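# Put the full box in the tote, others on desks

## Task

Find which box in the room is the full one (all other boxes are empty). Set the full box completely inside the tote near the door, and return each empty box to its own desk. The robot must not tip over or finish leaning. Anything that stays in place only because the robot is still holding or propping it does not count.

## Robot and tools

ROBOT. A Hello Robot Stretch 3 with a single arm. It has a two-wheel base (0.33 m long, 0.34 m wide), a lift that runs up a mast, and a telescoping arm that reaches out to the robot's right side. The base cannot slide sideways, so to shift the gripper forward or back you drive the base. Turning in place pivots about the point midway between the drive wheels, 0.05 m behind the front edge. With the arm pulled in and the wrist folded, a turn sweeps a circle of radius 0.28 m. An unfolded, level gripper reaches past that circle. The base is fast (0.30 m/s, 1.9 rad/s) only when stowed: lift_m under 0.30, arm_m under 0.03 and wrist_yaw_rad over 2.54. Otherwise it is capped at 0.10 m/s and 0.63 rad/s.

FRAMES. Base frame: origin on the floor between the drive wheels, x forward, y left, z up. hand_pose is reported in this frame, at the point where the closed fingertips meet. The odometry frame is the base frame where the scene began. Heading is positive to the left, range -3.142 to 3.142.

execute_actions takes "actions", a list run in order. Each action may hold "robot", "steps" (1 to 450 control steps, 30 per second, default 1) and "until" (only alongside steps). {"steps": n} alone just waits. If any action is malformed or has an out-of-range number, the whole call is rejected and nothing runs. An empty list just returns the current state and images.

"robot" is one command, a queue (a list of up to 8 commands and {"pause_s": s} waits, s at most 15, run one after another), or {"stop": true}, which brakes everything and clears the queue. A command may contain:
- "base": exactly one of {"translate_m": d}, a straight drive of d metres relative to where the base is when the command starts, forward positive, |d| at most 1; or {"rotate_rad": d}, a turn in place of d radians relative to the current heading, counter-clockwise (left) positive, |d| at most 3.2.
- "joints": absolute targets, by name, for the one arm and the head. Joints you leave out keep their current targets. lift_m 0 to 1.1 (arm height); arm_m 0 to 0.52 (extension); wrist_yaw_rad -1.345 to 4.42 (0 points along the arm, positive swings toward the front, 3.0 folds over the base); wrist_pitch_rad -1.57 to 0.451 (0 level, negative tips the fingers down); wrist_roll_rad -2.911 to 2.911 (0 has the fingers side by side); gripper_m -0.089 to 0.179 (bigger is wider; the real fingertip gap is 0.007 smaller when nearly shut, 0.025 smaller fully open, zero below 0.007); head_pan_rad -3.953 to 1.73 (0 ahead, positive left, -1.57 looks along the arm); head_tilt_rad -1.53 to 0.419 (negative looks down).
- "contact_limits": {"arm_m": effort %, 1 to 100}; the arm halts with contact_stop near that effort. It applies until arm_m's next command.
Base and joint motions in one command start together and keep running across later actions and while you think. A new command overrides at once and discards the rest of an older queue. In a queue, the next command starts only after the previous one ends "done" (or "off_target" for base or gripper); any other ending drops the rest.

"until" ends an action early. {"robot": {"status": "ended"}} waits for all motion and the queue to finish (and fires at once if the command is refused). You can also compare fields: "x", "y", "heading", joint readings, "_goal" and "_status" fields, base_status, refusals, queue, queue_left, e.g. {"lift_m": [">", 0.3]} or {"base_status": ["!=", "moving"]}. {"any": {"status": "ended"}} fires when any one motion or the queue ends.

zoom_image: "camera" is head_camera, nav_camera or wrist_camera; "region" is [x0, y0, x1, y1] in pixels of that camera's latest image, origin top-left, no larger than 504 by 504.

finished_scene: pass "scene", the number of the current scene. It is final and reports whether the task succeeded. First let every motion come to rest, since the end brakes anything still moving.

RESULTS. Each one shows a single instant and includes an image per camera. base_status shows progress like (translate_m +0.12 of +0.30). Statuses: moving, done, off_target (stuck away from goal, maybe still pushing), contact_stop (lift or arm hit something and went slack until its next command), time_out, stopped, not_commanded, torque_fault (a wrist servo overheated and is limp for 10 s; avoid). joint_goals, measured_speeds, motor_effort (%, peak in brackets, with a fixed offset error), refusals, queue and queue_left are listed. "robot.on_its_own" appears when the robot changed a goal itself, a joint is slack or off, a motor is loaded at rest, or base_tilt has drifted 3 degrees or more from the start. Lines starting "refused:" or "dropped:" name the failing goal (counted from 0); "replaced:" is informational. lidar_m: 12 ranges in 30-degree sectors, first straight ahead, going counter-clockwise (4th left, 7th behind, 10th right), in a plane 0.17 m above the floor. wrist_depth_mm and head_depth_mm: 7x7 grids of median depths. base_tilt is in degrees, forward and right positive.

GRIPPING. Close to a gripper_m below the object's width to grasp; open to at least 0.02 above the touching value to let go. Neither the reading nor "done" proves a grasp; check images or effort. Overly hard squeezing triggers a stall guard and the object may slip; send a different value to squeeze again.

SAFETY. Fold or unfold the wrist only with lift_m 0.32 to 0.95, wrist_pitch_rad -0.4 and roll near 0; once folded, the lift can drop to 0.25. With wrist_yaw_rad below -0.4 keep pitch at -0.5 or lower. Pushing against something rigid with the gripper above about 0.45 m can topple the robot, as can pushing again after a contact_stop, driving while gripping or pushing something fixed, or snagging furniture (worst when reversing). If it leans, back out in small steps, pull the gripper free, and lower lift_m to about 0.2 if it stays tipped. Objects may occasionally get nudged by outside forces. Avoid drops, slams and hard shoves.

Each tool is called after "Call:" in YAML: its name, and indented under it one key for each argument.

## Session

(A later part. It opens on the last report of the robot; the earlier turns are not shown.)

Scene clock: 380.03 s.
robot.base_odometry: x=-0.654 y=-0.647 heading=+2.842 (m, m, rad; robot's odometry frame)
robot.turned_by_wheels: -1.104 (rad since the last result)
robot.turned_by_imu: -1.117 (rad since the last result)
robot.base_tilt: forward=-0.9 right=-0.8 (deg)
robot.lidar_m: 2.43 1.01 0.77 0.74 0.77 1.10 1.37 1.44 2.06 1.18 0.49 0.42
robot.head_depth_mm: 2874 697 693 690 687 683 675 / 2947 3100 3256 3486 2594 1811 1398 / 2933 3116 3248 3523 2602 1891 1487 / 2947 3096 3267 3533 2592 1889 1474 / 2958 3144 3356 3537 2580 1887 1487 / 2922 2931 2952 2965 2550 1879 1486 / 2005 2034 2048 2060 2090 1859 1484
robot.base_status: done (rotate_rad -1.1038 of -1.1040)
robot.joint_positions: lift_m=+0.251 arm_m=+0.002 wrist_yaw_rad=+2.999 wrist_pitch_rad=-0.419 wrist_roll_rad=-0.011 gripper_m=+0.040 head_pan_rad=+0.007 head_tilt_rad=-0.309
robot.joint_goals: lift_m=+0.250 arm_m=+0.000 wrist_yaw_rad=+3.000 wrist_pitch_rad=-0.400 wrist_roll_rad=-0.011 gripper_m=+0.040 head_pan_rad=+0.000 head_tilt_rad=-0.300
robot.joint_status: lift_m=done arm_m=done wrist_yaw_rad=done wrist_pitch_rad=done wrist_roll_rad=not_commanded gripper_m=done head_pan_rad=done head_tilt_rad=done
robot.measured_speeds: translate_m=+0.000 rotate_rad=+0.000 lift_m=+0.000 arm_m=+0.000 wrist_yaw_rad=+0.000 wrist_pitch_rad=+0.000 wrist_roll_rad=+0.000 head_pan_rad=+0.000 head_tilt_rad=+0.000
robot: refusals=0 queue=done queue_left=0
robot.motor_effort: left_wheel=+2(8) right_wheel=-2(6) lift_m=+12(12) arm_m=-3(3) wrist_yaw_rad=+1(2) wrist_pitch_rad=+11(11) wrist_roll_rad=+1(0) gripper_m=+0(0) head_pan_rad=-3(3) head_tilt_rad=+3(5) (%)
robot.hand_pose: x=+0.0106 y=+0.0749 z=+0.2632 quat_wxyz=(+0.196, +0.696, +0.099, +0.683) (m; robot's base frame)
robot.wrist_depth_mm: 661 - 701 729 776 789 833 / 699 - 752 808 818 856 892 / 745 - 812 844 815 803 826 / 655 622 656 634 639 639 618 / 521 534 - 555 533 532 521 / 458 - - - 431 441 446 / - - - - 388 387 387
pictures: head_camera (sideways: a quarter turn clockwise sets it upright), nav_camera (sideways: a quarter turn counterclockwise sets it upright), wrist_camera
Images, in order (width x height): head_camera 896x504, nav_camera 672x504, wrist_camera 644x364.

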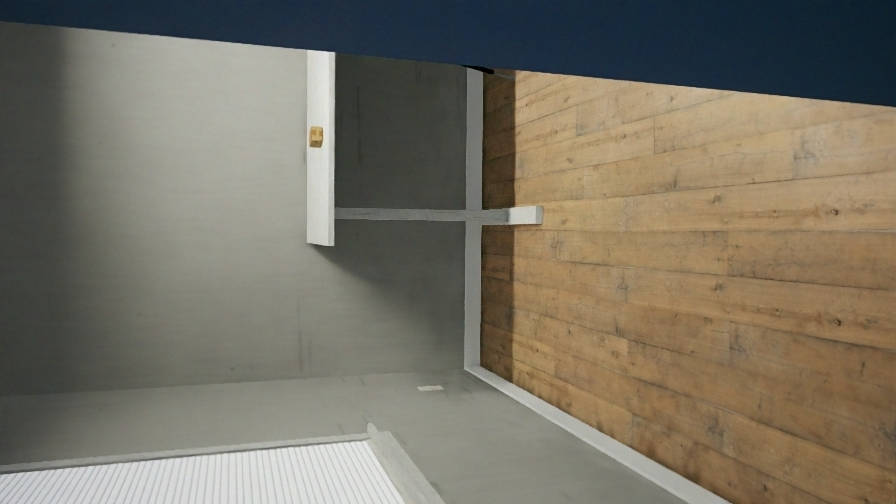

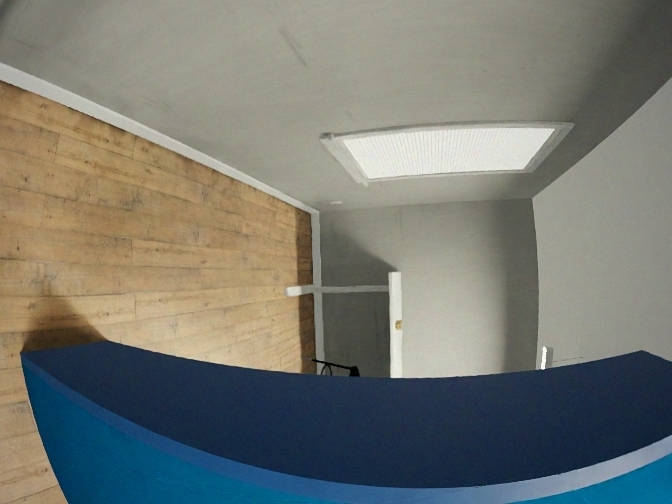

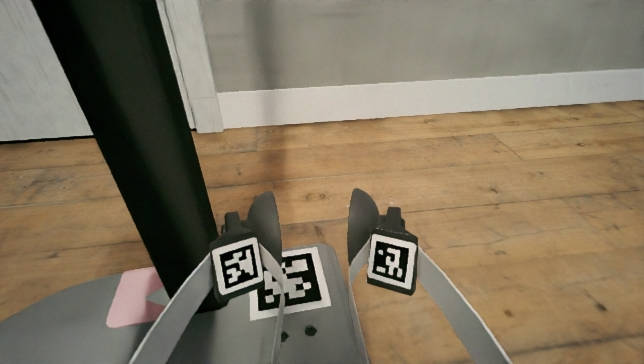

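Call:
execute_actions:
  actions:
    - {"robot": [{"base": {"rotate_rad": 0.12}}, {"base": {"translate_m": 0.5}}], "steps": 450, "until": {"robot": {"status": "ended"}}}

Scene clock: 390.37 s.
robot.base_odometry: x=-1.146 y=-0.558 heading=+2.962 (m, m, rad; robot's odometry frame)
robot.turned_by_wheels: +0.120 (rad since the last result)
robot.turned_by_imu: +0.123 (rad since the last result)
robot.base_tilt: forward=-0.8 right=-0.9 (deg)
robot.lidar_m: 1.58 0.81 0.67 0.67 0.74 1.13 1.86 2.06 0.30 0.30 0.33 2.74
robot.head_depth_mm: 2429 2582 2672 2882 2596 1886 1482 / 2461 2610 2734 2935 2572 1886 1480 / 2506 2650 2803 2965 2593 1882 1488 / 2545 2689 2869 3040 2608 1883 1479 / 2340 2415 2514 2581 2443 1887 1492 / 1635 1710 1751 1815 1848 1769 1485 / 1301 1334 1354 1378 1424 1449 1400
robot.base_status: done (translate_m +0.5000 of +0.5000)
robot.joint_positions: lift_m=+0.251 arm_m=+0.002 wrist_yaw_rad=+2.999 wrist_pitch_rad=-0.419 wrist_roll_rad=-0.011 gripper_m=+0.040 head_pan_rad=+0.007 head_tilt_rad=-0.309
robot.joint_goals: lift_m=+0.250 arm_m=+0.000 wrist_yaw_rad=+3.000 wrist_pitch_rad=-0.400 wrist_roll_rad=-0.011 gripper_m=+0.040 head_pan_rad=+0.000 head_tilt_rad=-0.300
robot.joint_status: lift_m=done arm_m=done wrist_yaw_rad=done wrist_pitch_rad=done wrist_roll_rad=not_commanded gripper_m=done head_pan_rad=done head_tilt_rad=done
robot.measured_speeds: translate_m=+0.000 rotate_rad=+0.000 lift_m=+0.000 arm_m=+0.000 wrist_yaw_rad=+0.000 wrist_pitch_rad=+0.000 wrist_roll_rad=+0.000 head_pan_rad=+0.000 head_tilt_rad=+0.000
robot: refusals=0 queue=done queue_left=0
robot.motor_effort: left_wheel=-3(5) right_wheel=+2(6) lift_m=+12(12) arm_m=-3(3) wrist_yaw_rad=+0(0) wrist_pitch_rad=+11(11) wrist_roll_rad=+0(1) gripper_m=+0(0) head_pan_rad=-3(4) head_tilt_rad=+4(5) (%)
robot.hand_pose: x=+0.0106 y=+0.0749 z=+0.2632 quat_wxyz=(+0.196, +0.696, +0.099, +0.683) (m; robot's base frame)
robot.wrist_depth_mm: 653 - 639 656 662 648 668 / 696 - 705 716 726 710 714 / 751 - 724 759 743 776 762 / 636 604 658 631 638 635 633 / 537 530 - 549 533 532 531 / 466 - - - 436 446 438 / - - - - 392 390 388
pictures: head_camera (sideways: a quarter turn clockwise sets it upright), nav_camera (sideways: a quarter turn counterclockwise sets it upright), wrist_camera
Images, in order (width x height): head_camera 896x504, nav_camera 672x504, wrist_camera 644x364.

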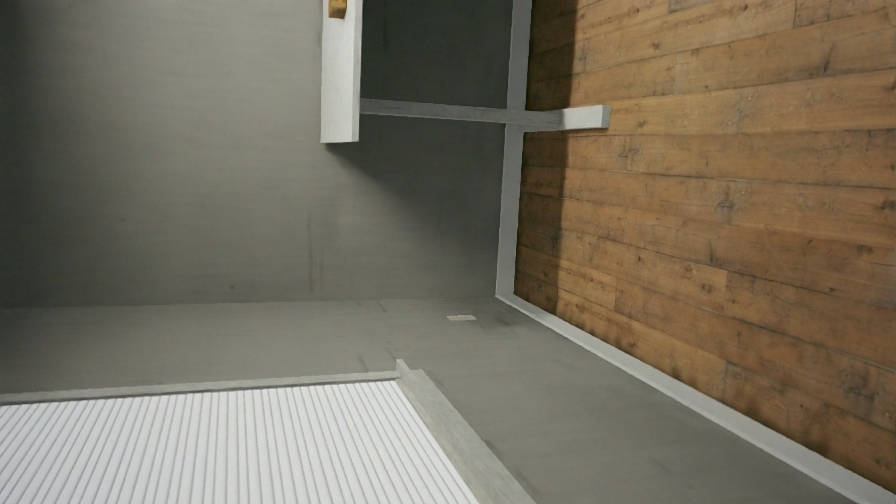

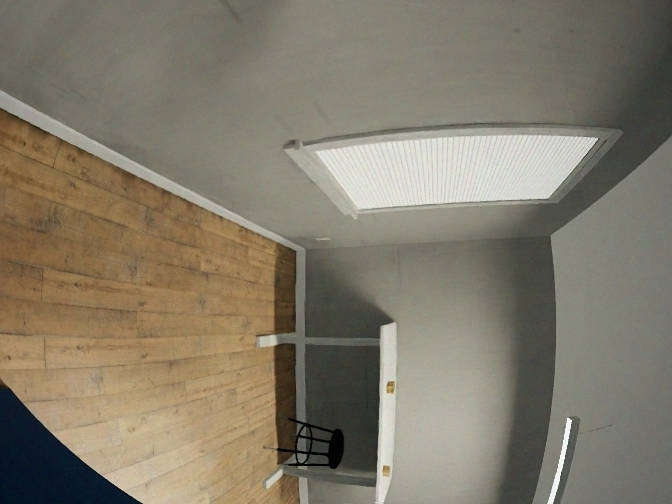

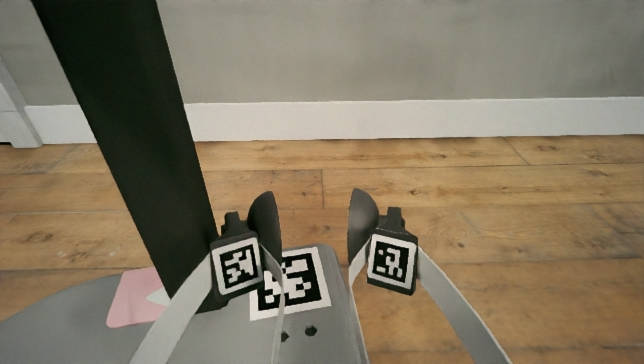

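Call:
execute_actions:
  actions:
    - {"robot": {"base": {"translate_m": 0.45}}, "steps": 300, "until": {"robot": {"status": "ended"}}}

Scene clock: 406.87 s.
robot.base_odometry: x=-1.588 y=-0.478 heading=+2.962 (m, m, rad; robot's odometry frame)
robot.turned_by_wheels: +0.000 (rad since the last result)
robot.turned_by_imu: +0.002 (rad since the last result)
robot.base_tilt: forward=-0.9 right=-0.8 (deg)
robot.lidar_m: 1.39 0.72 0.59 0.59 0.65 1.03 2.31 0.46 0.39 2.20 2.50 2.02
robot.head_depth_mm: 2055 2155 2242 2430 2526 1896 1483 / 2066 2188 2300 2467 2448 1892 1478 / 2119 2227 2383 2516 2614 1892 1484 / 2146 2265 2421 2586 2590 1888 1483 / 2038 2131 2188 2282 2333 1899 1474 / 1480 1522 1555 1588 1636 1670 1488 / 1144 1169 1190 1207 1251 1269 1298
robot.base_status: done (translate_m +0.4500 of +0.4500)
robot.joint_positions: lift_m=+0.251 arm_m=+0.002 wrist_yaw_rad=+2.999 wrist_pitch_rad=-0.419 wrist_roll_rad=-0.011 gripper_m=+0.040 head_pan_rad=+0.007 head_tilt_rad=-0.309
robot.joint_goals: lift_m=+0.250 arm_m=+0.000 wrist_yaw_rad=+3.000 wrist_pitch_rad=-0.400 wrist_roll_rad=-0.011 gripper_m=+0.040 head_pan_rad=+0.000 head_tilt_rad=-0.300
robot.joint_status: lift_m=done arm_m=done wrist_yaw_rad=done wrist_pitch_rad=done wrist_roll_rad=not_commanded gripper_m=done head_pan_rad=done head_tilt_rad=done
robot.measured_speeds: translate_m=+0.000 rotate_rad=+0.000 lift_m=+0.000 arm_m=+0.000 wrist_yaw_rad=+0.000 wrist_pitch_rad=+0.000 wrist_roll_rad=+0.000 head_pan_rad=+0.000 head_tilt_rad=+0.000
robot: refusals=0 queue=done queue_left=0
robot.motor_effort: left_wheel=-3(6) right_wheel=+3(8) lift_m=+12(11) arm_m=-3(3) wrist_yaw_rad=+1(0) wrist_pitch_rad=+11(11) wrist_roll_rad=+0(1) gripper_m=+1(1) head_pan_rad=-3(3) head_tilt_rad=+3(4) (%)
robot.hand_pose: x=+0.0106 y=+0.0749 z=+0.2632 quat_wxyz=(+0.196, +0.696, +0.099, +0.683) (m; robot's base frame)
robot.wrist_depth_mm: 584 - 572 594 576 571 580 / 612 - 625 641 637 626 635 / 676 - 670 686 696 686 700 / 653 621 645 636 635 641 629 / 531 530 - 545 525 531 521 / 460 - - - 430 447 442 / - - - - 388 389 391
pictures: head_camera (sideways: a quarter turn clockwise sets it upright), nav_camera (sideways: a quarter turn counterclockwise sets it upright), wrist_camera
Images, in order (width x height): head_camera 896x504, nav_camera 672x504, wrist_camera 644x364.

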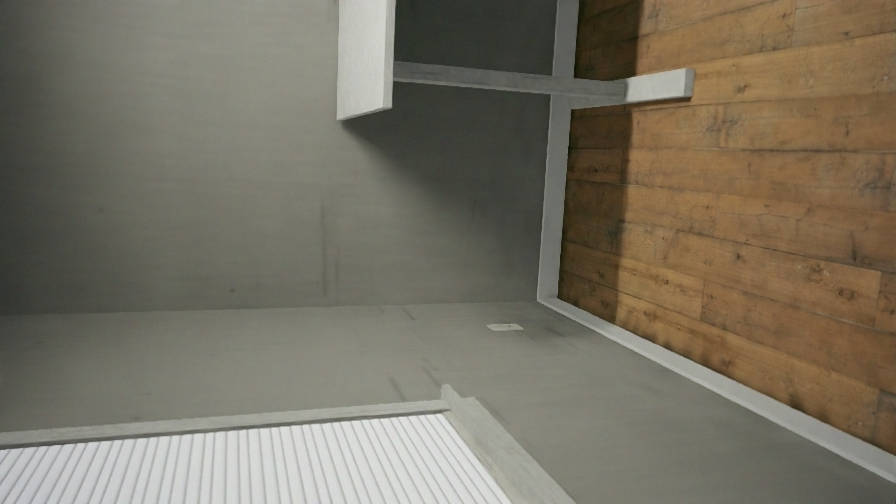

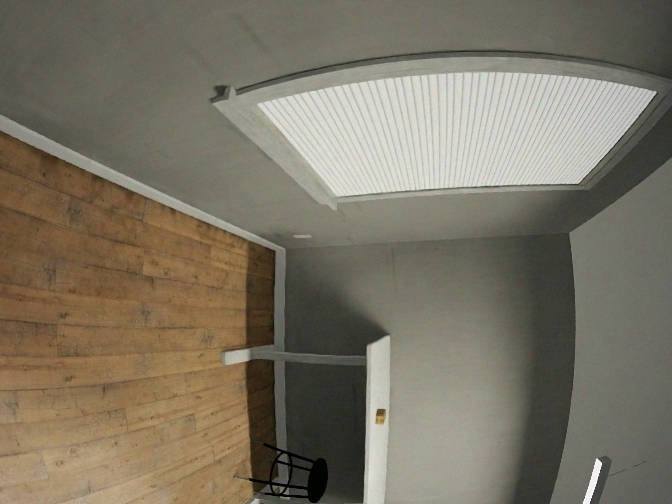

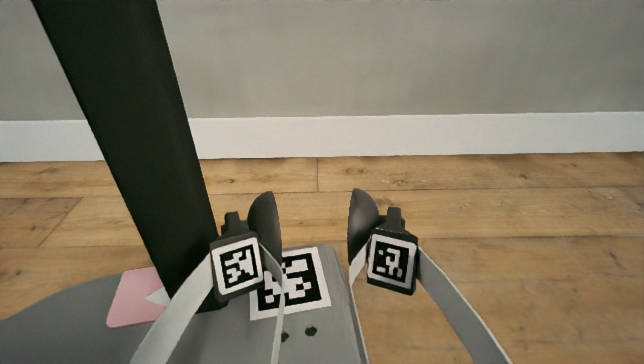

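Call:
execute_actions:
  actions: []

Scene clock: 424.13 s.
robot.base_odometry: x=-1.588 y=-0.478 heading=+2.962 (m, m, rad; robot's odometry frame)
robot.turned_by_wheels: +0.000 (rad since the last result)
robot.turned_by_imu: +0.000 (rad since the last result)
robot.base_tilt: forward=-0.9 right=-0.8 (deg)
robot.lidar_m: 1.39 0.72 0.59 0.59 0.65 1.03 2.31 0.46 0.39 2.19 2.49 2.03
robot.head_depth_mm: 2047 2166 2258 2454 2533 1882 1482 / 2080 2203 2306 2469 2451 1887 1484 / 2115 2237 2398 2508 2625 1887 1488 / 2145 2284 2395 2574 2608 1890 1479 / 2059 2118 2205 2292 2336 1882 1485 / 1477 1517 1562 1585 1642 1668 1476 / 1143 1166 1190 1205 1251 1276 1302
robot.base_status: done (translate_m +0.4500 of +0.4500)
robot.joint_positions: lift_m=+0.251 arm_m=+0.002 wrist_yaw_rad=+2.999 wrist_pitch_rad=-0.419 wrist_roll_rad=-0.011 gripper_m=+0.040 head_pan_rad=+0.007 head_tilt_rad=-0.309
robot.joint_goals: lift_m=+0.250 arm_m=+0.000 wrist_yaw_rad=+3.000 wrist_pitch_rad=-0.400 wrist_roll_rad=-0.011 gripper_m=+0.040 head_pan_rad=+0.000 head_tilt_rad=-0.300
robot.joint_status: lift_m=done arm_m=done wrist_yaw_rad=done wrist_pitch_rad=done wrist_roll_rad=not_commanded gripper_m=done head_pan_rad=done head_tilt_rad=done
robot.measured_speeds: translate_m=+0.000 rotate_rad=+0.000 lift_m=+0.000 arm_m=+0.000 wrist_yaw_rad=+0.000 wrist_pitch_rad=+0.000 wrist_roll_rad=+0.000 head_pan_rad=+0.000 head_tilt_rad=+0.000
robot: refusals=0 queue=done queue_left=0
robot.motor_effort: left_wheel=-2(3) right_wheel=+3(2) lift_m=+12(12) arm_m=-3(3) wrist_yaw_rad=+2(1) wrist_pitch_rad=+11(11) wrist_roll_rad=+1(0) gripper_m=+0(0) head_pan_rad=-4(4) head_tilt_rad=+4(4) (%)
robot.hand_pose: x=+0.0106 y=+0.0749 z=+0.2632 quat_wxyz=(+0.196, +0.696, +0.099, +0.683) (m; robot's base frame)
robot.wrist_depth_mm: 579 - 563 581 569 581 589 / 624 - 628 643 630 642 627 / 667 - 682 681 698 685 694 / 636 617 654 642 642 633 637 / 534 522 - 539 527 532 524 / 464 - - - 433 452 444 / - - - - 388 386 385
pictures: head_camera (sideways: a quarter turn clockwise sets it upright), nav_camera (sideways: a quarter turn counterclockwise sets it upright), wrist_camera
Images, in order (width x height): head_camera 896x504, nav_camera 672x504, wrist_camera 644x364.

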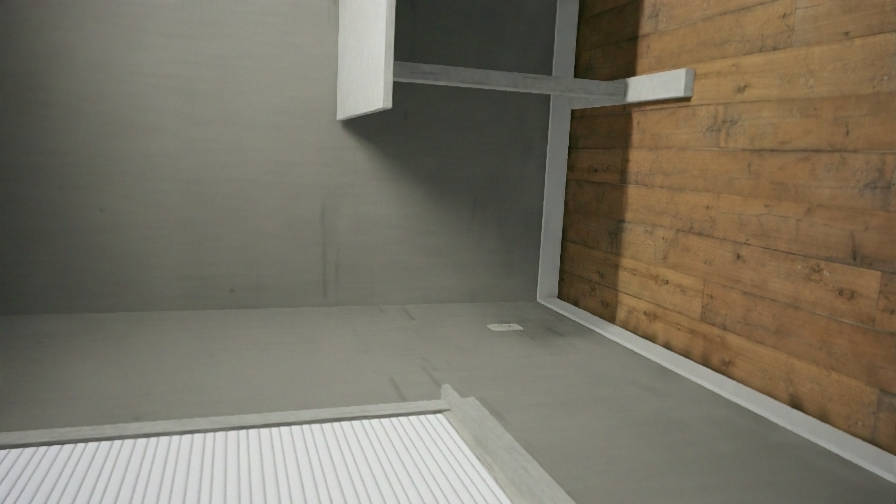

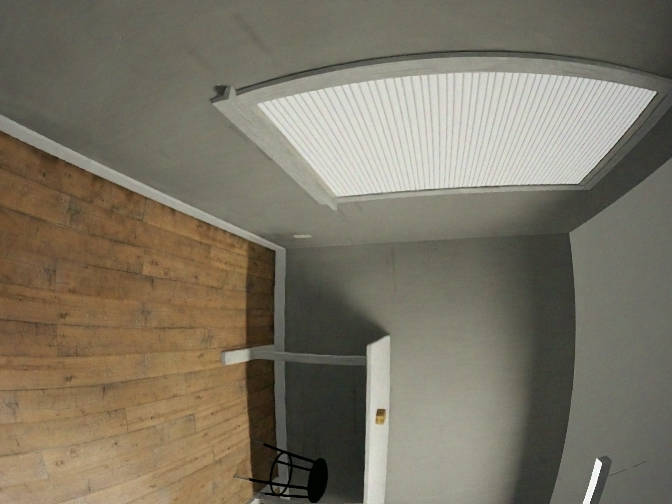

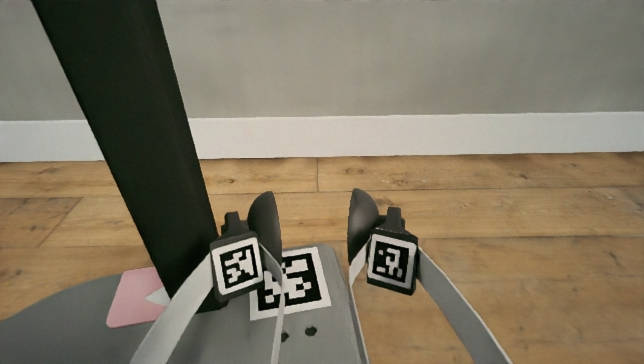

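Call:
execute_actions:
  actions:
    - {"robot": [{"base": {"rotate_rad": -0.588}}, {"base": {"translate_m": 1.0}}, {"base": {"translate_m": 0.5}}], "steps": 450, "until": {"robot": {"status": "ended"}}}

Scene clock: 442.10 s.
robot.base_odometry: x=-2.668 y=+0.563 heading=+2.374 (m, m, rad; robot's odometry frame)
robot.turned_by_wheels: -0.588 (rad since the last result)
robot.turned_by_imu: -0.591 (rad since the last result)
robot.base_tilt: forward=-0.8 right=-0.9 (deg)
robot.lidar_m: 0.72 1.08 0.72 1.21 1.20 1.29 1.92 1.51 1.63 2.40 2.10 0.67
robot.head_depth_mm: 1166 1243 1338 1122 704 512 816 / 1104 1174 1261 1122 705 512 443 / 1053 1112 1188 1124 704 512 415 / 1006 1061 1128 1123 706 512 403 / 960 1016 1077 1099 705 512 402 / 921 970 1026 1047 704 512 403 / 880 925 979 1018 706 512 403
robot.base_status: done (translate_m +0.5000 of +0.5000)
robot.joint_positions: lift_m=+0.251 arm_m=+0.002 wrist_yaw_rad=+2.999 wrist_pitch_rad=-0.419 wrist_roll_rad=-0.011 gripper_m=+0.040 head_pan_rad=+0.007 head_tilt_rad=-0.308
robot.joint_goals: lift_m=+0.250 arm_m=+0.000 wrist_yaw_rad=+3.000 wrist_pitch_rad=-0.400 wrist_roll_rad=-0.011 gripper_m=+0.040 head_pan_rad=+0.000 head_tilt_rad=-0.300
robot.joint_status: lift_m=done arm_m=done wrist_yaw_rad=done wrist_pitch_rad=done wrist_roll_rad=not_commanded gripper_m=done head_pan_rad=done head_tilt_rad=done
robot.measured_speeds: translate_m=+0.000 rotate_rad=+0.000 lift_m=+0.000 arm_m=+0.000 wrist_yaw_rad=+0.000 wrist_pitch_rad=+0.000 wrist_roll_rad=+0.000 head_pan_rad=+0.000 head_tilt_rad=+0.000
robot: refusals=0 queue=done queue_left=0
robot.motor_effort: left_wheel=+2(9) right_wheel=-2(5) lift_m=+12(12) arm_m=-3(3) wrist_yaw_rad=+0(1) wrist_pitch_rad=+11(11) wrist_roll_rad=+1(0) gripper_m=+0(0) head_pan_rad=-4(4) head_tilt_rad=+4(4) (%)
robot.hand_pose: x=+0.0105 y=+0.0749 z=+0.2632 quat_wxyz=(+0.196, +0.696, +0.099, +0.683) (m; robot's base frame)
robot.wrist_depth_mm: 884 - - - - 684 847 / 906 - - - - 867 861 / 816 - 811 829 774 784 804 / 647 615 665 645 638 638 640 / 536 533 - 558 518 530 524 / 464 - - - 433 448 449 / - - - - 388 389 386
pictures: head_camera (sideways: a quarter turn clockwise sets it upright), nav_camera (sideways: a quarter turn counterclockwise sets it upright), wrist_camera
Images, in order (width x height): head_camera 896x504, nav_camera 672x504, wrist_camera 644x364.

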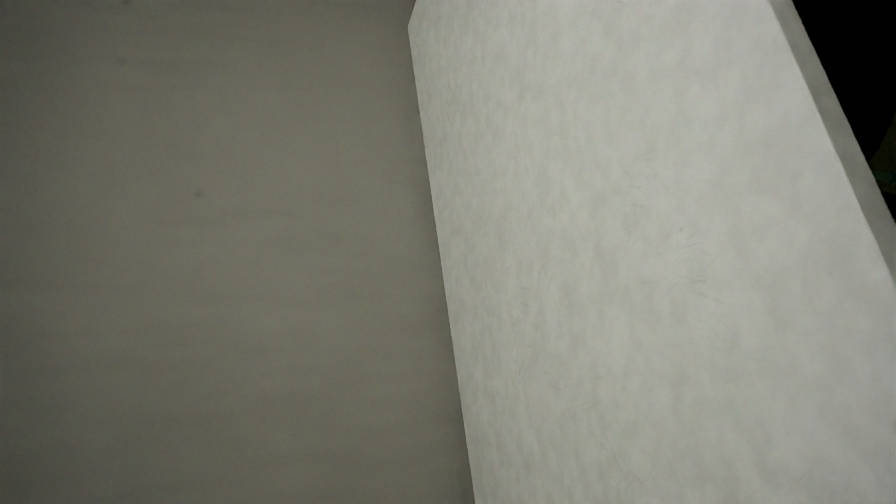

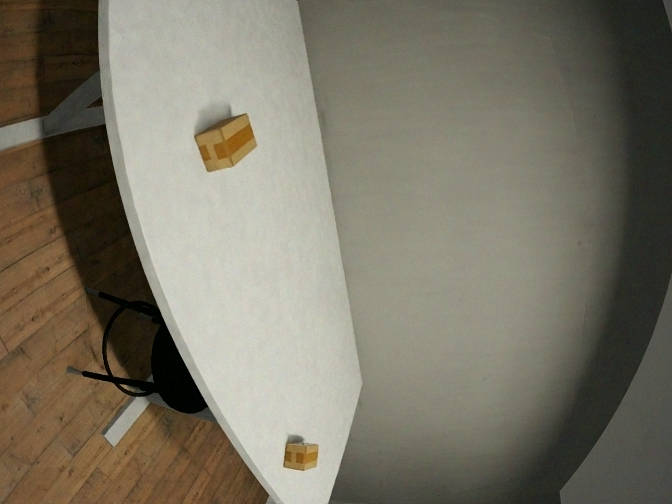

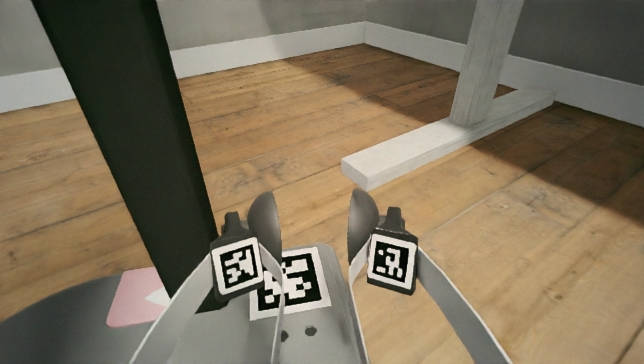

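Call:
execute_actions:
  actions:
    - {"robot": {"base": {"rotate_rad": 2.038}, "joints": {"head_pan_rad": -1.57, "head_tilt_rad": -0.6}}, "steps": 450, "until": {"robot": {"status": "ended"}}}

Scene clock: 454.87 s.
robot.base_odometry: x=-2.668 y=+0.563 heading=-1.871 (m, m, rad; robot's odometry frame)
robot.turned_by_wheels: +2.038 (rad since the last result)
robot.turned_by_imu: +2.065 (rad since the last result)
robot.base_tilt: forward=-0.8 right=-0.9 (deg)
robot.lidar_m: 1.19 1.26 1.81 1.50 1.69 2.40 2.11 0.67 0.72 1.07 0.72 1.22
robot.head_depth_mm: 882 976 847 603 468 1072 1194 / 886 980 843 602 467 1347 1227 / 890 984 844 601 467 1338 1222 / 894 989 842 534 467 1340 1223 / 898 995 837 557 466 1338 1222 / 904 1000 836 598 464 1154 1194 / 906 1006 836 597 464 1057 1191
robot.base_status: done (rotate_rad +2.0378 of +2.0380)
robot.joint_positions: lift_m=+0.251 arm_m=+0.002 wrist_yaw_rad=+2.999 wrist_pitch_rad=-0.419 wrist_roll_rad=-0.011 gripper_m=+0.040 head_pan_rad=-1.563 head_tilt_rad=-0.593
robot.joint_goals: lift_m=+0.250 arm_m=+0.000 wrist_yaw_rad=+3.000 wrist_pitch_rad=-0.400 wrist_roll_rad=-0.011 gripper_m=+0.040 head_pan_rad=-1.570 head_tilt_rad=-0.600
robot.joint_status: lift_m=done arm_m=done wrist_yaw_rad=done wrist_pitch_rad=done wrist_roll_rad=not_commanded gripper_m=done head_pan_rad=done head_tilt_rad=done
robot.measured_speeds: translate_m=+0.000 rotate_rad=+0.000 lift_m=+0.000 arm_m=+0.000 wrist_yaw_rad=+0.000 wrist_pitch_rad=+0.000 wrist_roll_rad=+0.000 head_pan_rad=+0.000 head_tilt_rad=+0.000
robot: refusals=0 queue=done queue_left=0
robot.motor_effort: left_wheel=-2(7) right_wheel=+2(8) lift_m=+12(12) arm_m=-3(3) wrist_yaw_rad=+1(0) wrist_pitch_rad=+11(11) wrist_roll_rad=+0(0) gripper_m=+0(0) head_pan_rad=-4(45) head_tilt_rad=-3(20) (%)
robot.hand_pose: x=+0.0105 y=+0.0749 z=+0.2632 quat_wxyz=(+0.196, +0.696, +0.099, +0.683) (m; robot's base frame)
robot.wrist_depth_mm: - - - - - - - / - - - - - - - / 804 - 802 819 824 803 821 / 646 610 656 650 615 640 625 / 537 529 - 544 523 521 529 / 463 - - - 441 444 451 / - - - - 385 390 386
pictures: head_camera (sideways: a quarter turn clockwise sets it upright), nav_camera (sideways: a quarter turn counterclockwise sets it upright), wrist_camera
Images, in order (width x height): head_camera 896x504, nav_camera 672x504, wrist_camera 644x364.

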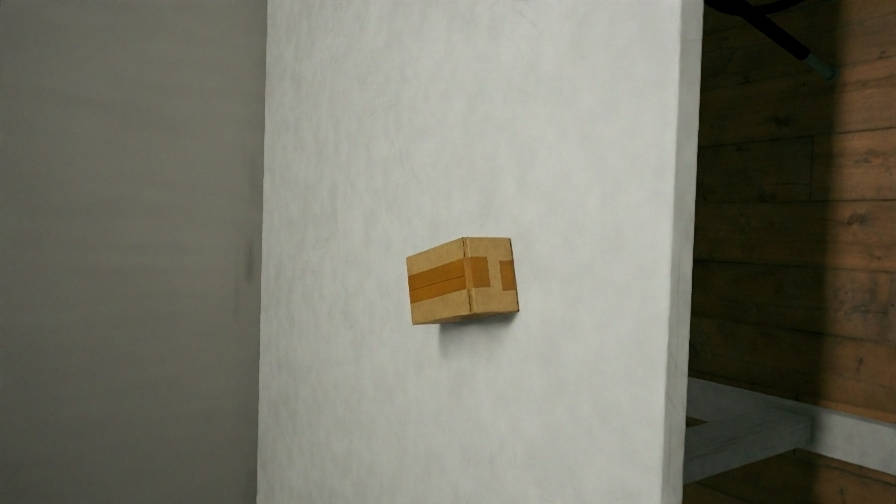

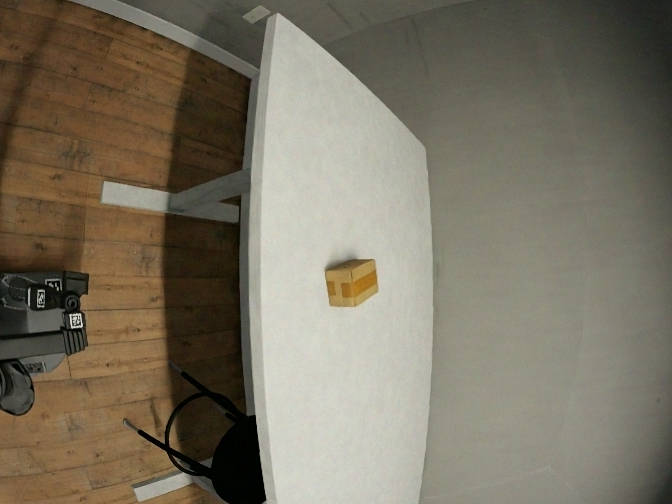

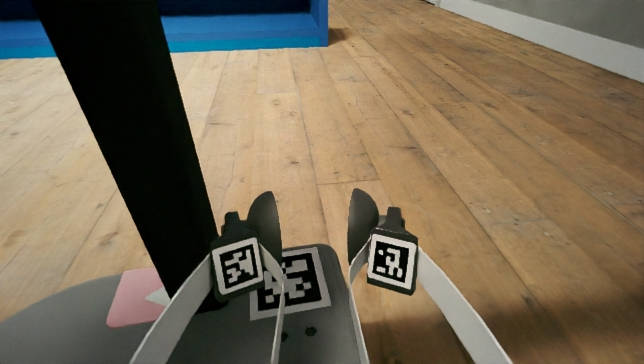

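Call:
execute_actions:
  actions:
    - {"robot": [{"joints": {"lift_m": 0.93, "wrist_yaw_rad": 1.57, "gripper_m": 0.15}}, {"joints": {"lift_m": 1.03}}, {"joints": {"wrist_yaw_rad": 0.0}}], "steps": 450, "until": {"robot": {"status": "ended"}}}

Scene clock: 494.03 s.
robot.base_odometry: x=-2.668 y=+0.563 heading=-1.871 (m, m, rad; robot's odometry frame)
robot.turned_by_wheels: +0.000 (rad since the last result)
robot.turned_by_imu: +0.002 (rad since the last result)
robot.base_tilt: forward=-0.8 right=-0.8 (deg)
robot.lidar_m: 1.19 1.26 1.82 1.51 1.69 2.39 2.11 0.67 0.72 1.08 0.72 1.22
robot.head_depth_mm: 882 974 - - - - 1177 / 887 980 895 - - - - / 892 987 894 - - - - / 892 989 892 - - 1337 1189 / 899 997 836 575 451 1340 1217 / 902 1000 836 598 465 1154 1195 / 905 1005 835 597 465 1059 1192
robot.base_status: done (rotate_rad +2.0378 of +2.0380)
robot.joint_positions: lift_m=+1.029 arm_m=+0.002 wrist_yaw_rad=+0.002 wrist_pitch_rad=-0.419 wrist_roll_rad=-0.011 gripper_m=+0.150 head_pan_rad=-1.563 head_tilt_rad=-0.593
robot.joint_goals: lift_m=+1.030 arm_m=+0.000 wrist_yaw_rad=+0.000 wrist_pitch_rad=-0.400 wrist_roll_rad=-0.011 gripper_m=+0.150 head_pan_rad=-1.570 head_tilt_rad=-0.600
robot.joint_status: lift_m=done arm_m=done wrist_yaw_rad=done wrist_pitch_rad=done wrist_roll_rad=not_commanded gripper_m=done head_pan_rad=done head_tilt_rad=done
robot.measured_speeds: translate_m=+0.000 rotate_rad=+0.000 lift_m=+0.000 arm_m=+0.000 wrist_yaw_rad=+0.000 wrist_pitch_rad=+0.000 wrist_roll_rad=+0.000 head_pan_rad=+0.000 head_tilt_rad=+0.000
robot: refusals=0 queue=done queue_left=0
robot.motor_effort: left_wheel=-3(2) right_wheel=+3(3) lift_m=+41(44) arm_m=-3(3) wrist_yaw_rad=-1(2) wrist_pitch_rad=+11(11) wrist_roll_rad=+0(0) gripper_m=+0(81) head_pan_rad=-3(4) head_tilt_rad=-3(4) (%)
robot.hand_pose: x=-0.0211 y=-0.3713 z=+1.0416 quat_wxyz=(+0.696, +0.149, -0.687, -0.146) (m; robot's base frame)
robot.wrist_depth_mm: 781 771 762 756 743 742 761 / 782 633 628 624 621 609 614 / 457 453 446 442 444 438 451 / 358 359 295 336 354 352 348 / 289 304 273 277 290 - 286 / 255 243 246 245 246 233 247 / 209 214 213 213 212 213 214
pictures: head_camera (sideways: a quarter turn clockwise sets it upright), nav_camera (sideways: a quarter turn counterclockwise sets it upright), wrist_camera
Images, in order (width x height): head_camera 896x504, nav_camera 672x504, wrist_camera 644x364.

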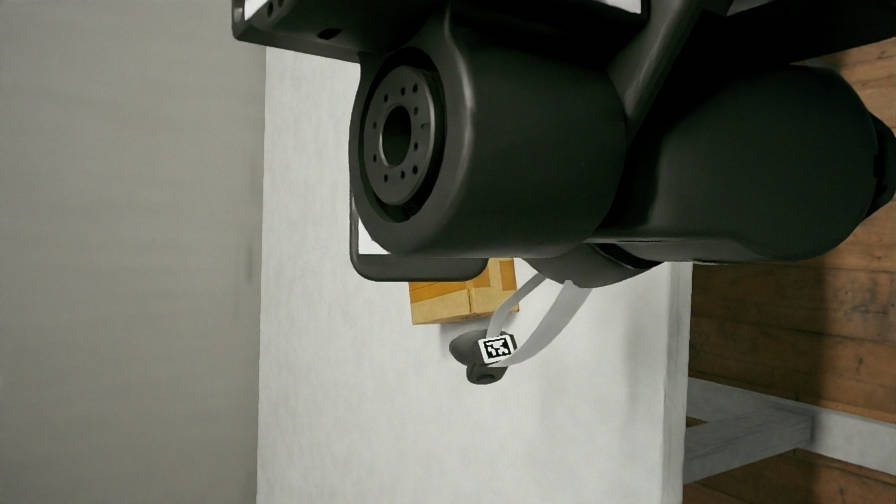

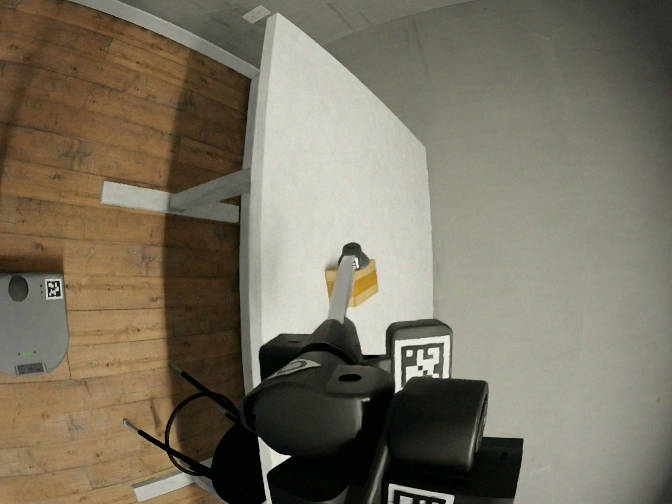

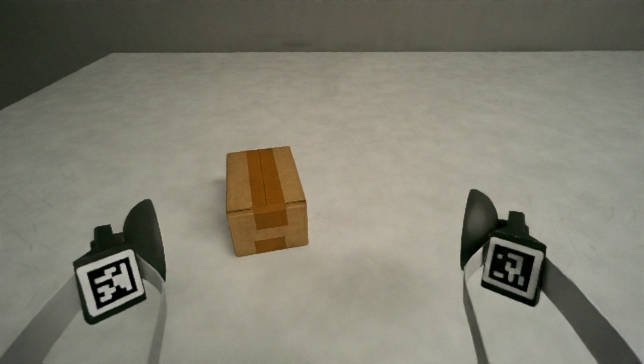

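Call:
execute_actions:
  actions:
    - {"robot": {"base": {"translate_m": 0.045}, "joints": {"lift_m": 0.972, "arm_m": 0.06}}, "steps": 450, "until": {"robot": {"status": "ended"}}}

Scene clock: 509.07 s.
robot.base_odometry: x=-2.682 y=+0.520 heading=-1.871 (m, m, rad; robot's odometry frame)
robot.turned_by_wheels: +0.000 (rad since the last result)
robot.turned_by_imu: +0.001 (rad since the last result)
robot.base_tilt: forward=-0.8 right=-0.8 (deg)
robot.lidar_m: 1.15 1.22 1.75 1.50 1.80 2.27 2.15 0.71 0.74 1.08 0.70 1.17
robot.head_depth_mm: 884 979 847 - - - 1199 / 889 982 843 - - - 1223 / 892 988 844 - - - 1221 / 897 994 840 653 - 1337 1215 / 899 997 840 624 452 1345 1218 / 904 1001 839 599 465 1077 1183 / 908 1009 836 597 464 1344 1215
robot.base_status: done (translate_m +0.0450 of +0.0450)
robot.joint_positions: lift_m=+0.973 arm_m=+0.060 wrist_yaw_rad=+0.001 wrist_pitch_rad=-0.419 wrist_roll_rad=-0.011 gripper_m=+0.150 head_pan_rad=-1.563 head_tilt_rad=-0.593
robot.joint_goals: lift_m=+0.972 arm_m=+0.060 wrist_yaw_rad=+0.000 wrist_pitch_rad=-0.400 wrist_roll_rad=-0.011 gripper_m=+0.150 head_pan_rad=-1.570 head_tilt_rad=-0.600
robot.joint_status: lift_m=done arm_m=done wrist_yaw_rad=done wrist_pitch_rad=done wrist_roll_rad=not_commanded gripper_m=done head_pan_rad=done head_tilt_rad=done
robot.measured_speeds: translate_m=+0.000 rotate_rad=+0.000 lift_m=+0.000 arm_m=+0.000 wrist_yaw_rad=+0.000 wrist_pitch_rad=+0.000 wrist_roll_rad=+0.000 head_pan_rad=+0.000 head_tilt_rad=+0.000
robot: refusals=0 queue=done queue_left=0
robot.motor_effort: left_wheel=-2(4) right_wheel=+3(4) lift_m=+12(41) arm_m=+2(3) wrist_yaw_rad=+0(2) wrist_pitch_rad=+11(11) wrist_roll_rad=+1(0) gripper_m=+0(0) head_pan_rad=-4(4) head_tilt_rad=-4(3) (%)
robot.hand_pose: x=-0.0213 y=-0.4290 z=+0.9852 quat_wxyz=(+0.696, +0.148, -0.688, -0.146) (m; robot's base frame)
robot.wrist_depth_mm: 712 687 687 685 679 665 671 / 457 453 459 455 441 438 441 / 332 329 330 218 327 328 326 / 258 255 257 172 245 254 255 / 212 221 212 178 212 - 211 / 185 177 179 179 179 172 181 / 152 156 155 155 156 154 154
pictures: head_camera (sideways: a quarter turn clockwise sets it upright), nav_camera (sideways: a quarter turn counterclockwise sets it upright), wrist_camera
Images, in order (width x height): head_camera 896x504, nav_camera 672x504, wrist_camera 644x364.

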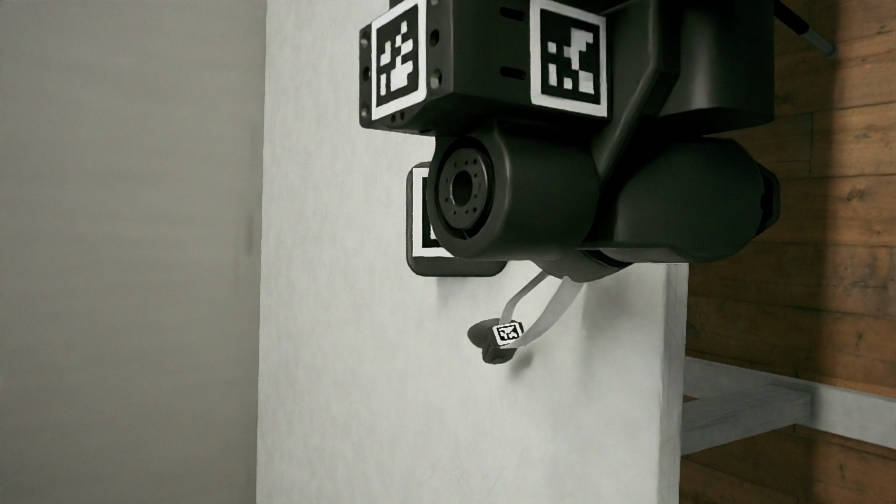

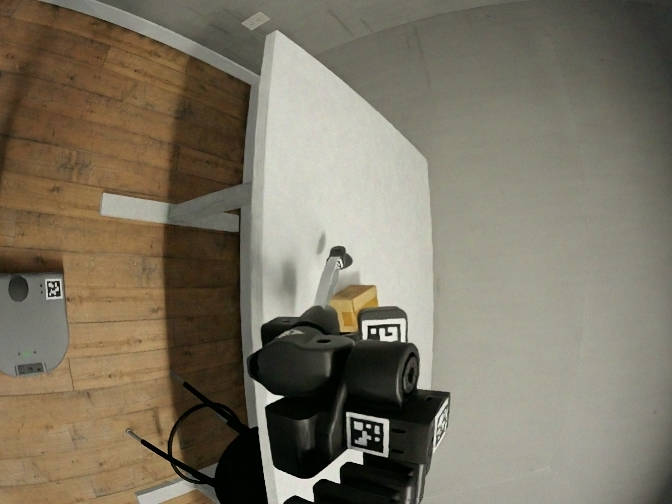

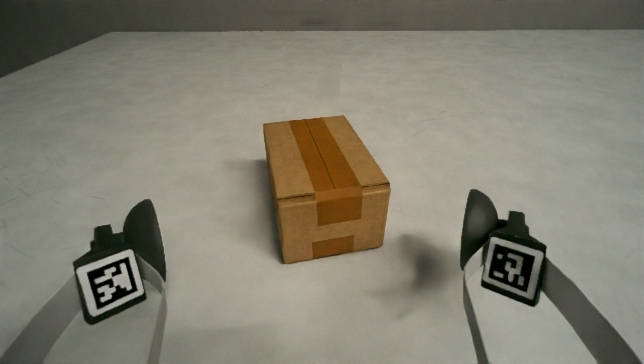

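Call:
execute_actions:
  actions:
    - {"robot": {"joints": {"arm_m": 0.145}}, "steps": 450, "until": {"robot": {"status": "ended"}}}

Scene clock: 517.90 s.
robot.base_odometry: x=-2.682 y=+0.520 heading=-1.871 (m, m, rad; robot's odometry frame)
robot.turned_by_wheels: +0.000 (rad since the last result)
robot.turned_by_imu: +0.001 (rad since the last result)
robot.base_tilt: forward=-0.8 right=-0.8 (deg)
robot.lidar_m: 1.15 1.22 1.75 1.50 1.80 2.27 2.16 0.71 0.74 1.08 0.70 1.17
robot.head_depth_mm: 887 982 997 - 453 1346 1197 / 887 982 - - 439 1334 1225 / 892 988 950 - 439 1343 1216 / 896 994 891 557 452 1338 1213 / 900 994 837 597 466 1339 1218 / 903 1003 835 597 466 1078 1187 / 907 1008 834 597 465 1334 1215
robot.base_status: done (translate_m +0.0450 of +0.0450)
robot.joint_positions: lift_m=+0.973 arm_m=+0.145 wrist_yaw_rad=+0.001 wrist_pitch_rad=-0.419 wrist_roll_rad=-0.011 gripper_m=+0.150 head_pan_rad=-1.563 head_tilt_rad=-0.593
robot.joint_goals: lift_m=+0.972 arm_m=+0.145 wrist_yaw_rad=+0.000 wrist_pitch_rad=-0.400 wrist_roll_rad=-0.011 gripper_m=+0.150 head_pan_rad=-1.570 head_tilt_rad=-0.600
robot.joint_status: lift_m=done arm_m=done wrist_yaw_rad=done wrist_pitch_rad=done wrist_roll_rad=not_commanded gripper_m=done head_pan_rad=done head_tilt_rad=done
robot.measured_speeds: translate_m=+0.000 rotate_rad=+0.000 lift_m=+0.000 arm_m=+0.000 wrist_yaw_rad=+0.000 wrist_pitch_rad=+0.000 wrist_roll_rad=+0.000 head_pan_rad=+0.000 head_tilt_rad=+0.000
robot: refusals=0 queue=done queue_left=0
robot.motor_effort: left_wheel=-2(3) right_wheel=+3(3) lift_m=+12(12) arm_m=+2(3) wrist_yaw_rad=+0(0) wrist_pitch_rad=+11(11) wrist_roll_rad=+1(1) gripper_m=+1(1) head_pan_rad=-3(3) head_tilt_rad=-3(3) (%)
robot.hand_pose: x=-0.0213 y=-0.5140 z=+0.9852 quat_wxyz=(+0.696, +0.148, -0.688, -0.146) (m; robot's base frame)
robot.wrist_depth_mm: 626 629 606 622 623 614 609 / 454 455 448 460 446 450 440 / 333 329 325 326 323 326 323 / 258 256 256 255 255 253 256 / 212 218 204 140 203 - 208 / 185 177 174 119 126 171 181 / 152 156 151 104 104 155 154
pictures: head_camera (sideways: a quarter turn clockwise sets it upright), nav_camera (sideways: a quarter turn counterclockwise sets it upright), wrist_camera
Images, in order (width x height): head_camera 896x504, nav_camera 672x504, wrist_camera 644x364.

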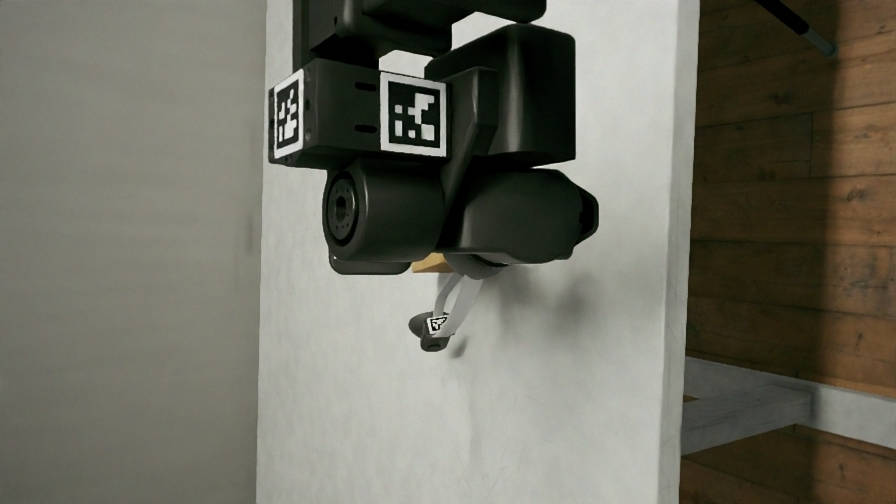

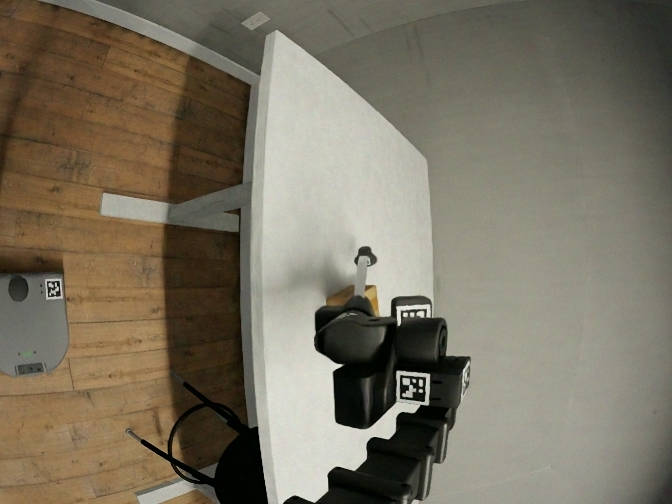

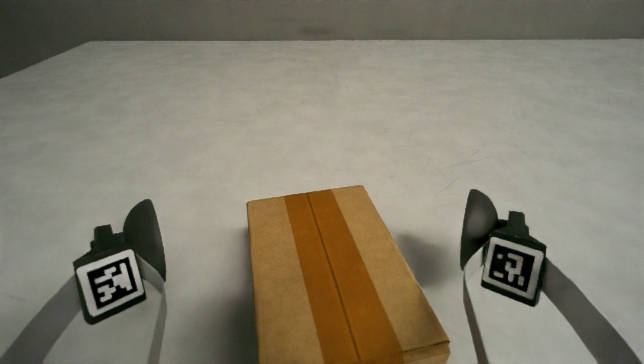

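Call:
execute_actions:
  actions:
    - {"robot": [{"joints": {"gripper_m": 0.0}}, {"joints": {"lift_m": 1.03}}], "steps": 450, "until": {"robot": {"status": "ended"}}}
    - {"steps": 15}

Scene clock: 525.70 s.
robot.base_odometry: x=-2.682 y=+0.520 heading=-1.871 (m, m, rad; robot's odometry frame)
robot.turned_by_wheels: +0.000 (rad since the last result)
robot.turned_by_imu: +0.001 (rad since the last result)
robot.base_tilt: forward=-0.9 right=-0.9 (deg)
robot.lidar_m: 1.15 1.22 1.75 1.50 1.81 2.27 2.16 0.71 0.74 1.08 0.70 1.17
robot.head_depth_mm: 885 - 871 556 468 1338 1198 / 889 - - 546 468 1341 1223 / 894 956 - - 467 1342 1225 / 895 974 - 554 466 1338 1217 / 901 997 837 599 466 1338 1217 / 904 1002 837 598 466 1079 1184 / 908 1007 833 597 464 1337 1217
robot.base_status: done (translate_m +0.0450 of +0.0450)
robot.joint_positions: lift_m=+1.029 arm_m=+0.145 wrist_yaw_rad=+0.001 wrist_pitch_rad=-0.418 wrist_roll_rad=-0.011 gripper_m=+0.004 head_pan_rad=-1.563 head_tilt_rad=-0.593
robot.joint_goals: lift_m=+1.030 arm_m=+0.145 wrist_yaw_rad=+0.000 wrist_pitch_rad=-0.400 wrist_roll_rad=-0.011 gripper_m=+0.003 head_pan_rad=-1.570 head_tilt_rad=-0.600
robot.joint_status: lift_m=done arm_m=done wrist_yaw_rad=done wrist_pitch_rad=done wrist_roll_rad=not_commanded gripper_m=done head_pan_rad=done head_tilt_rad=done
robot.measured_speeds: translate_m=+0.000 rotate_rad=+0.000 lift_m=+0.000 arm_m=+0.000 wrist_yaw_rad=+0.000 wrist_pitch_rad=+0.000 wrist_roll_rad=+0.000 head_pan_rad=+0.000 head_tilt_rad=+0.000
robot: refusals=0 queue=done queue_left=0
robot.motor_effort: left_wheel=-2(3) right_wheel=+2(2) lift_m=+43(43) arm_m=+2(2) wrist_yaw_rad=-1(0) wrist_pitch_rad=+10(11) wrist_roll_rad=+1(1) gripper_m=-20(95) head_pan_rad=-3(4) head_tilt_rad=-2(3) (%)
robot.hand_pose: x=-0.0213 y=-0.5141 z=+1.0419 quat_wxyz=(+0.696, +0.148, -0.687, -0.146) (m; robot's base frame)
robot.wrist_depth_mm: 630 627 622 628 632 618 632 / 680 624 628 627 617 611 610 / 448 453 449 440 451 447 452 / 357 355 351 355 349 352 350 / 289 291 149 146 294 286 287 / 247 246 181 124 130 244 243 / 215 213 208 108 116 214 213
pictures: head_camera (sideways: a quarter turn clockwise sets it upright), nav_camera (sideways: a quarter turn counterclockwise sets it upright), wrist_camera
Images, in order (width x height): head_camera 896x504, nav_camera 672x504, wrist_camera 644x364.

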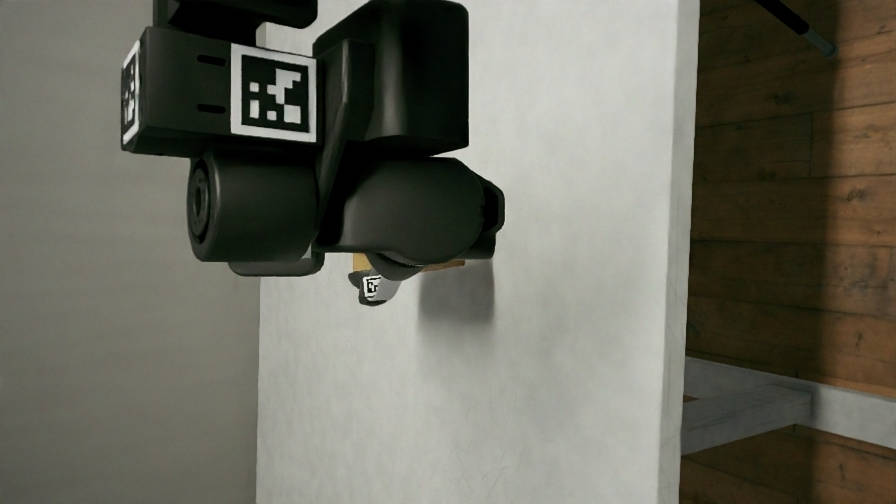

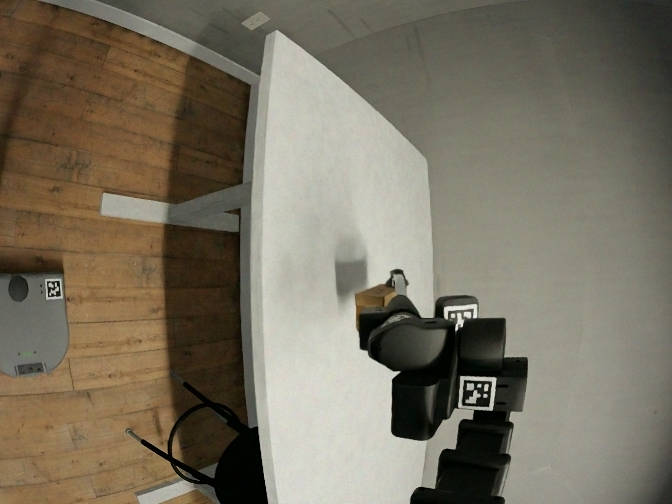

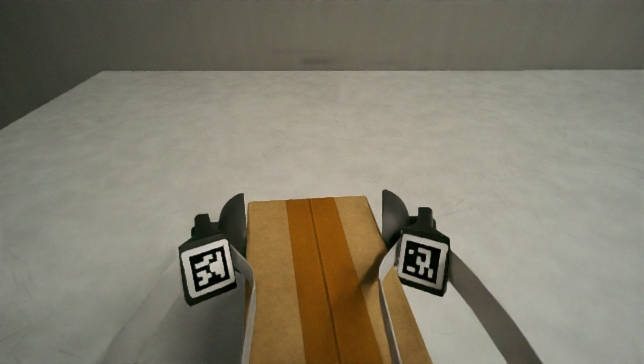

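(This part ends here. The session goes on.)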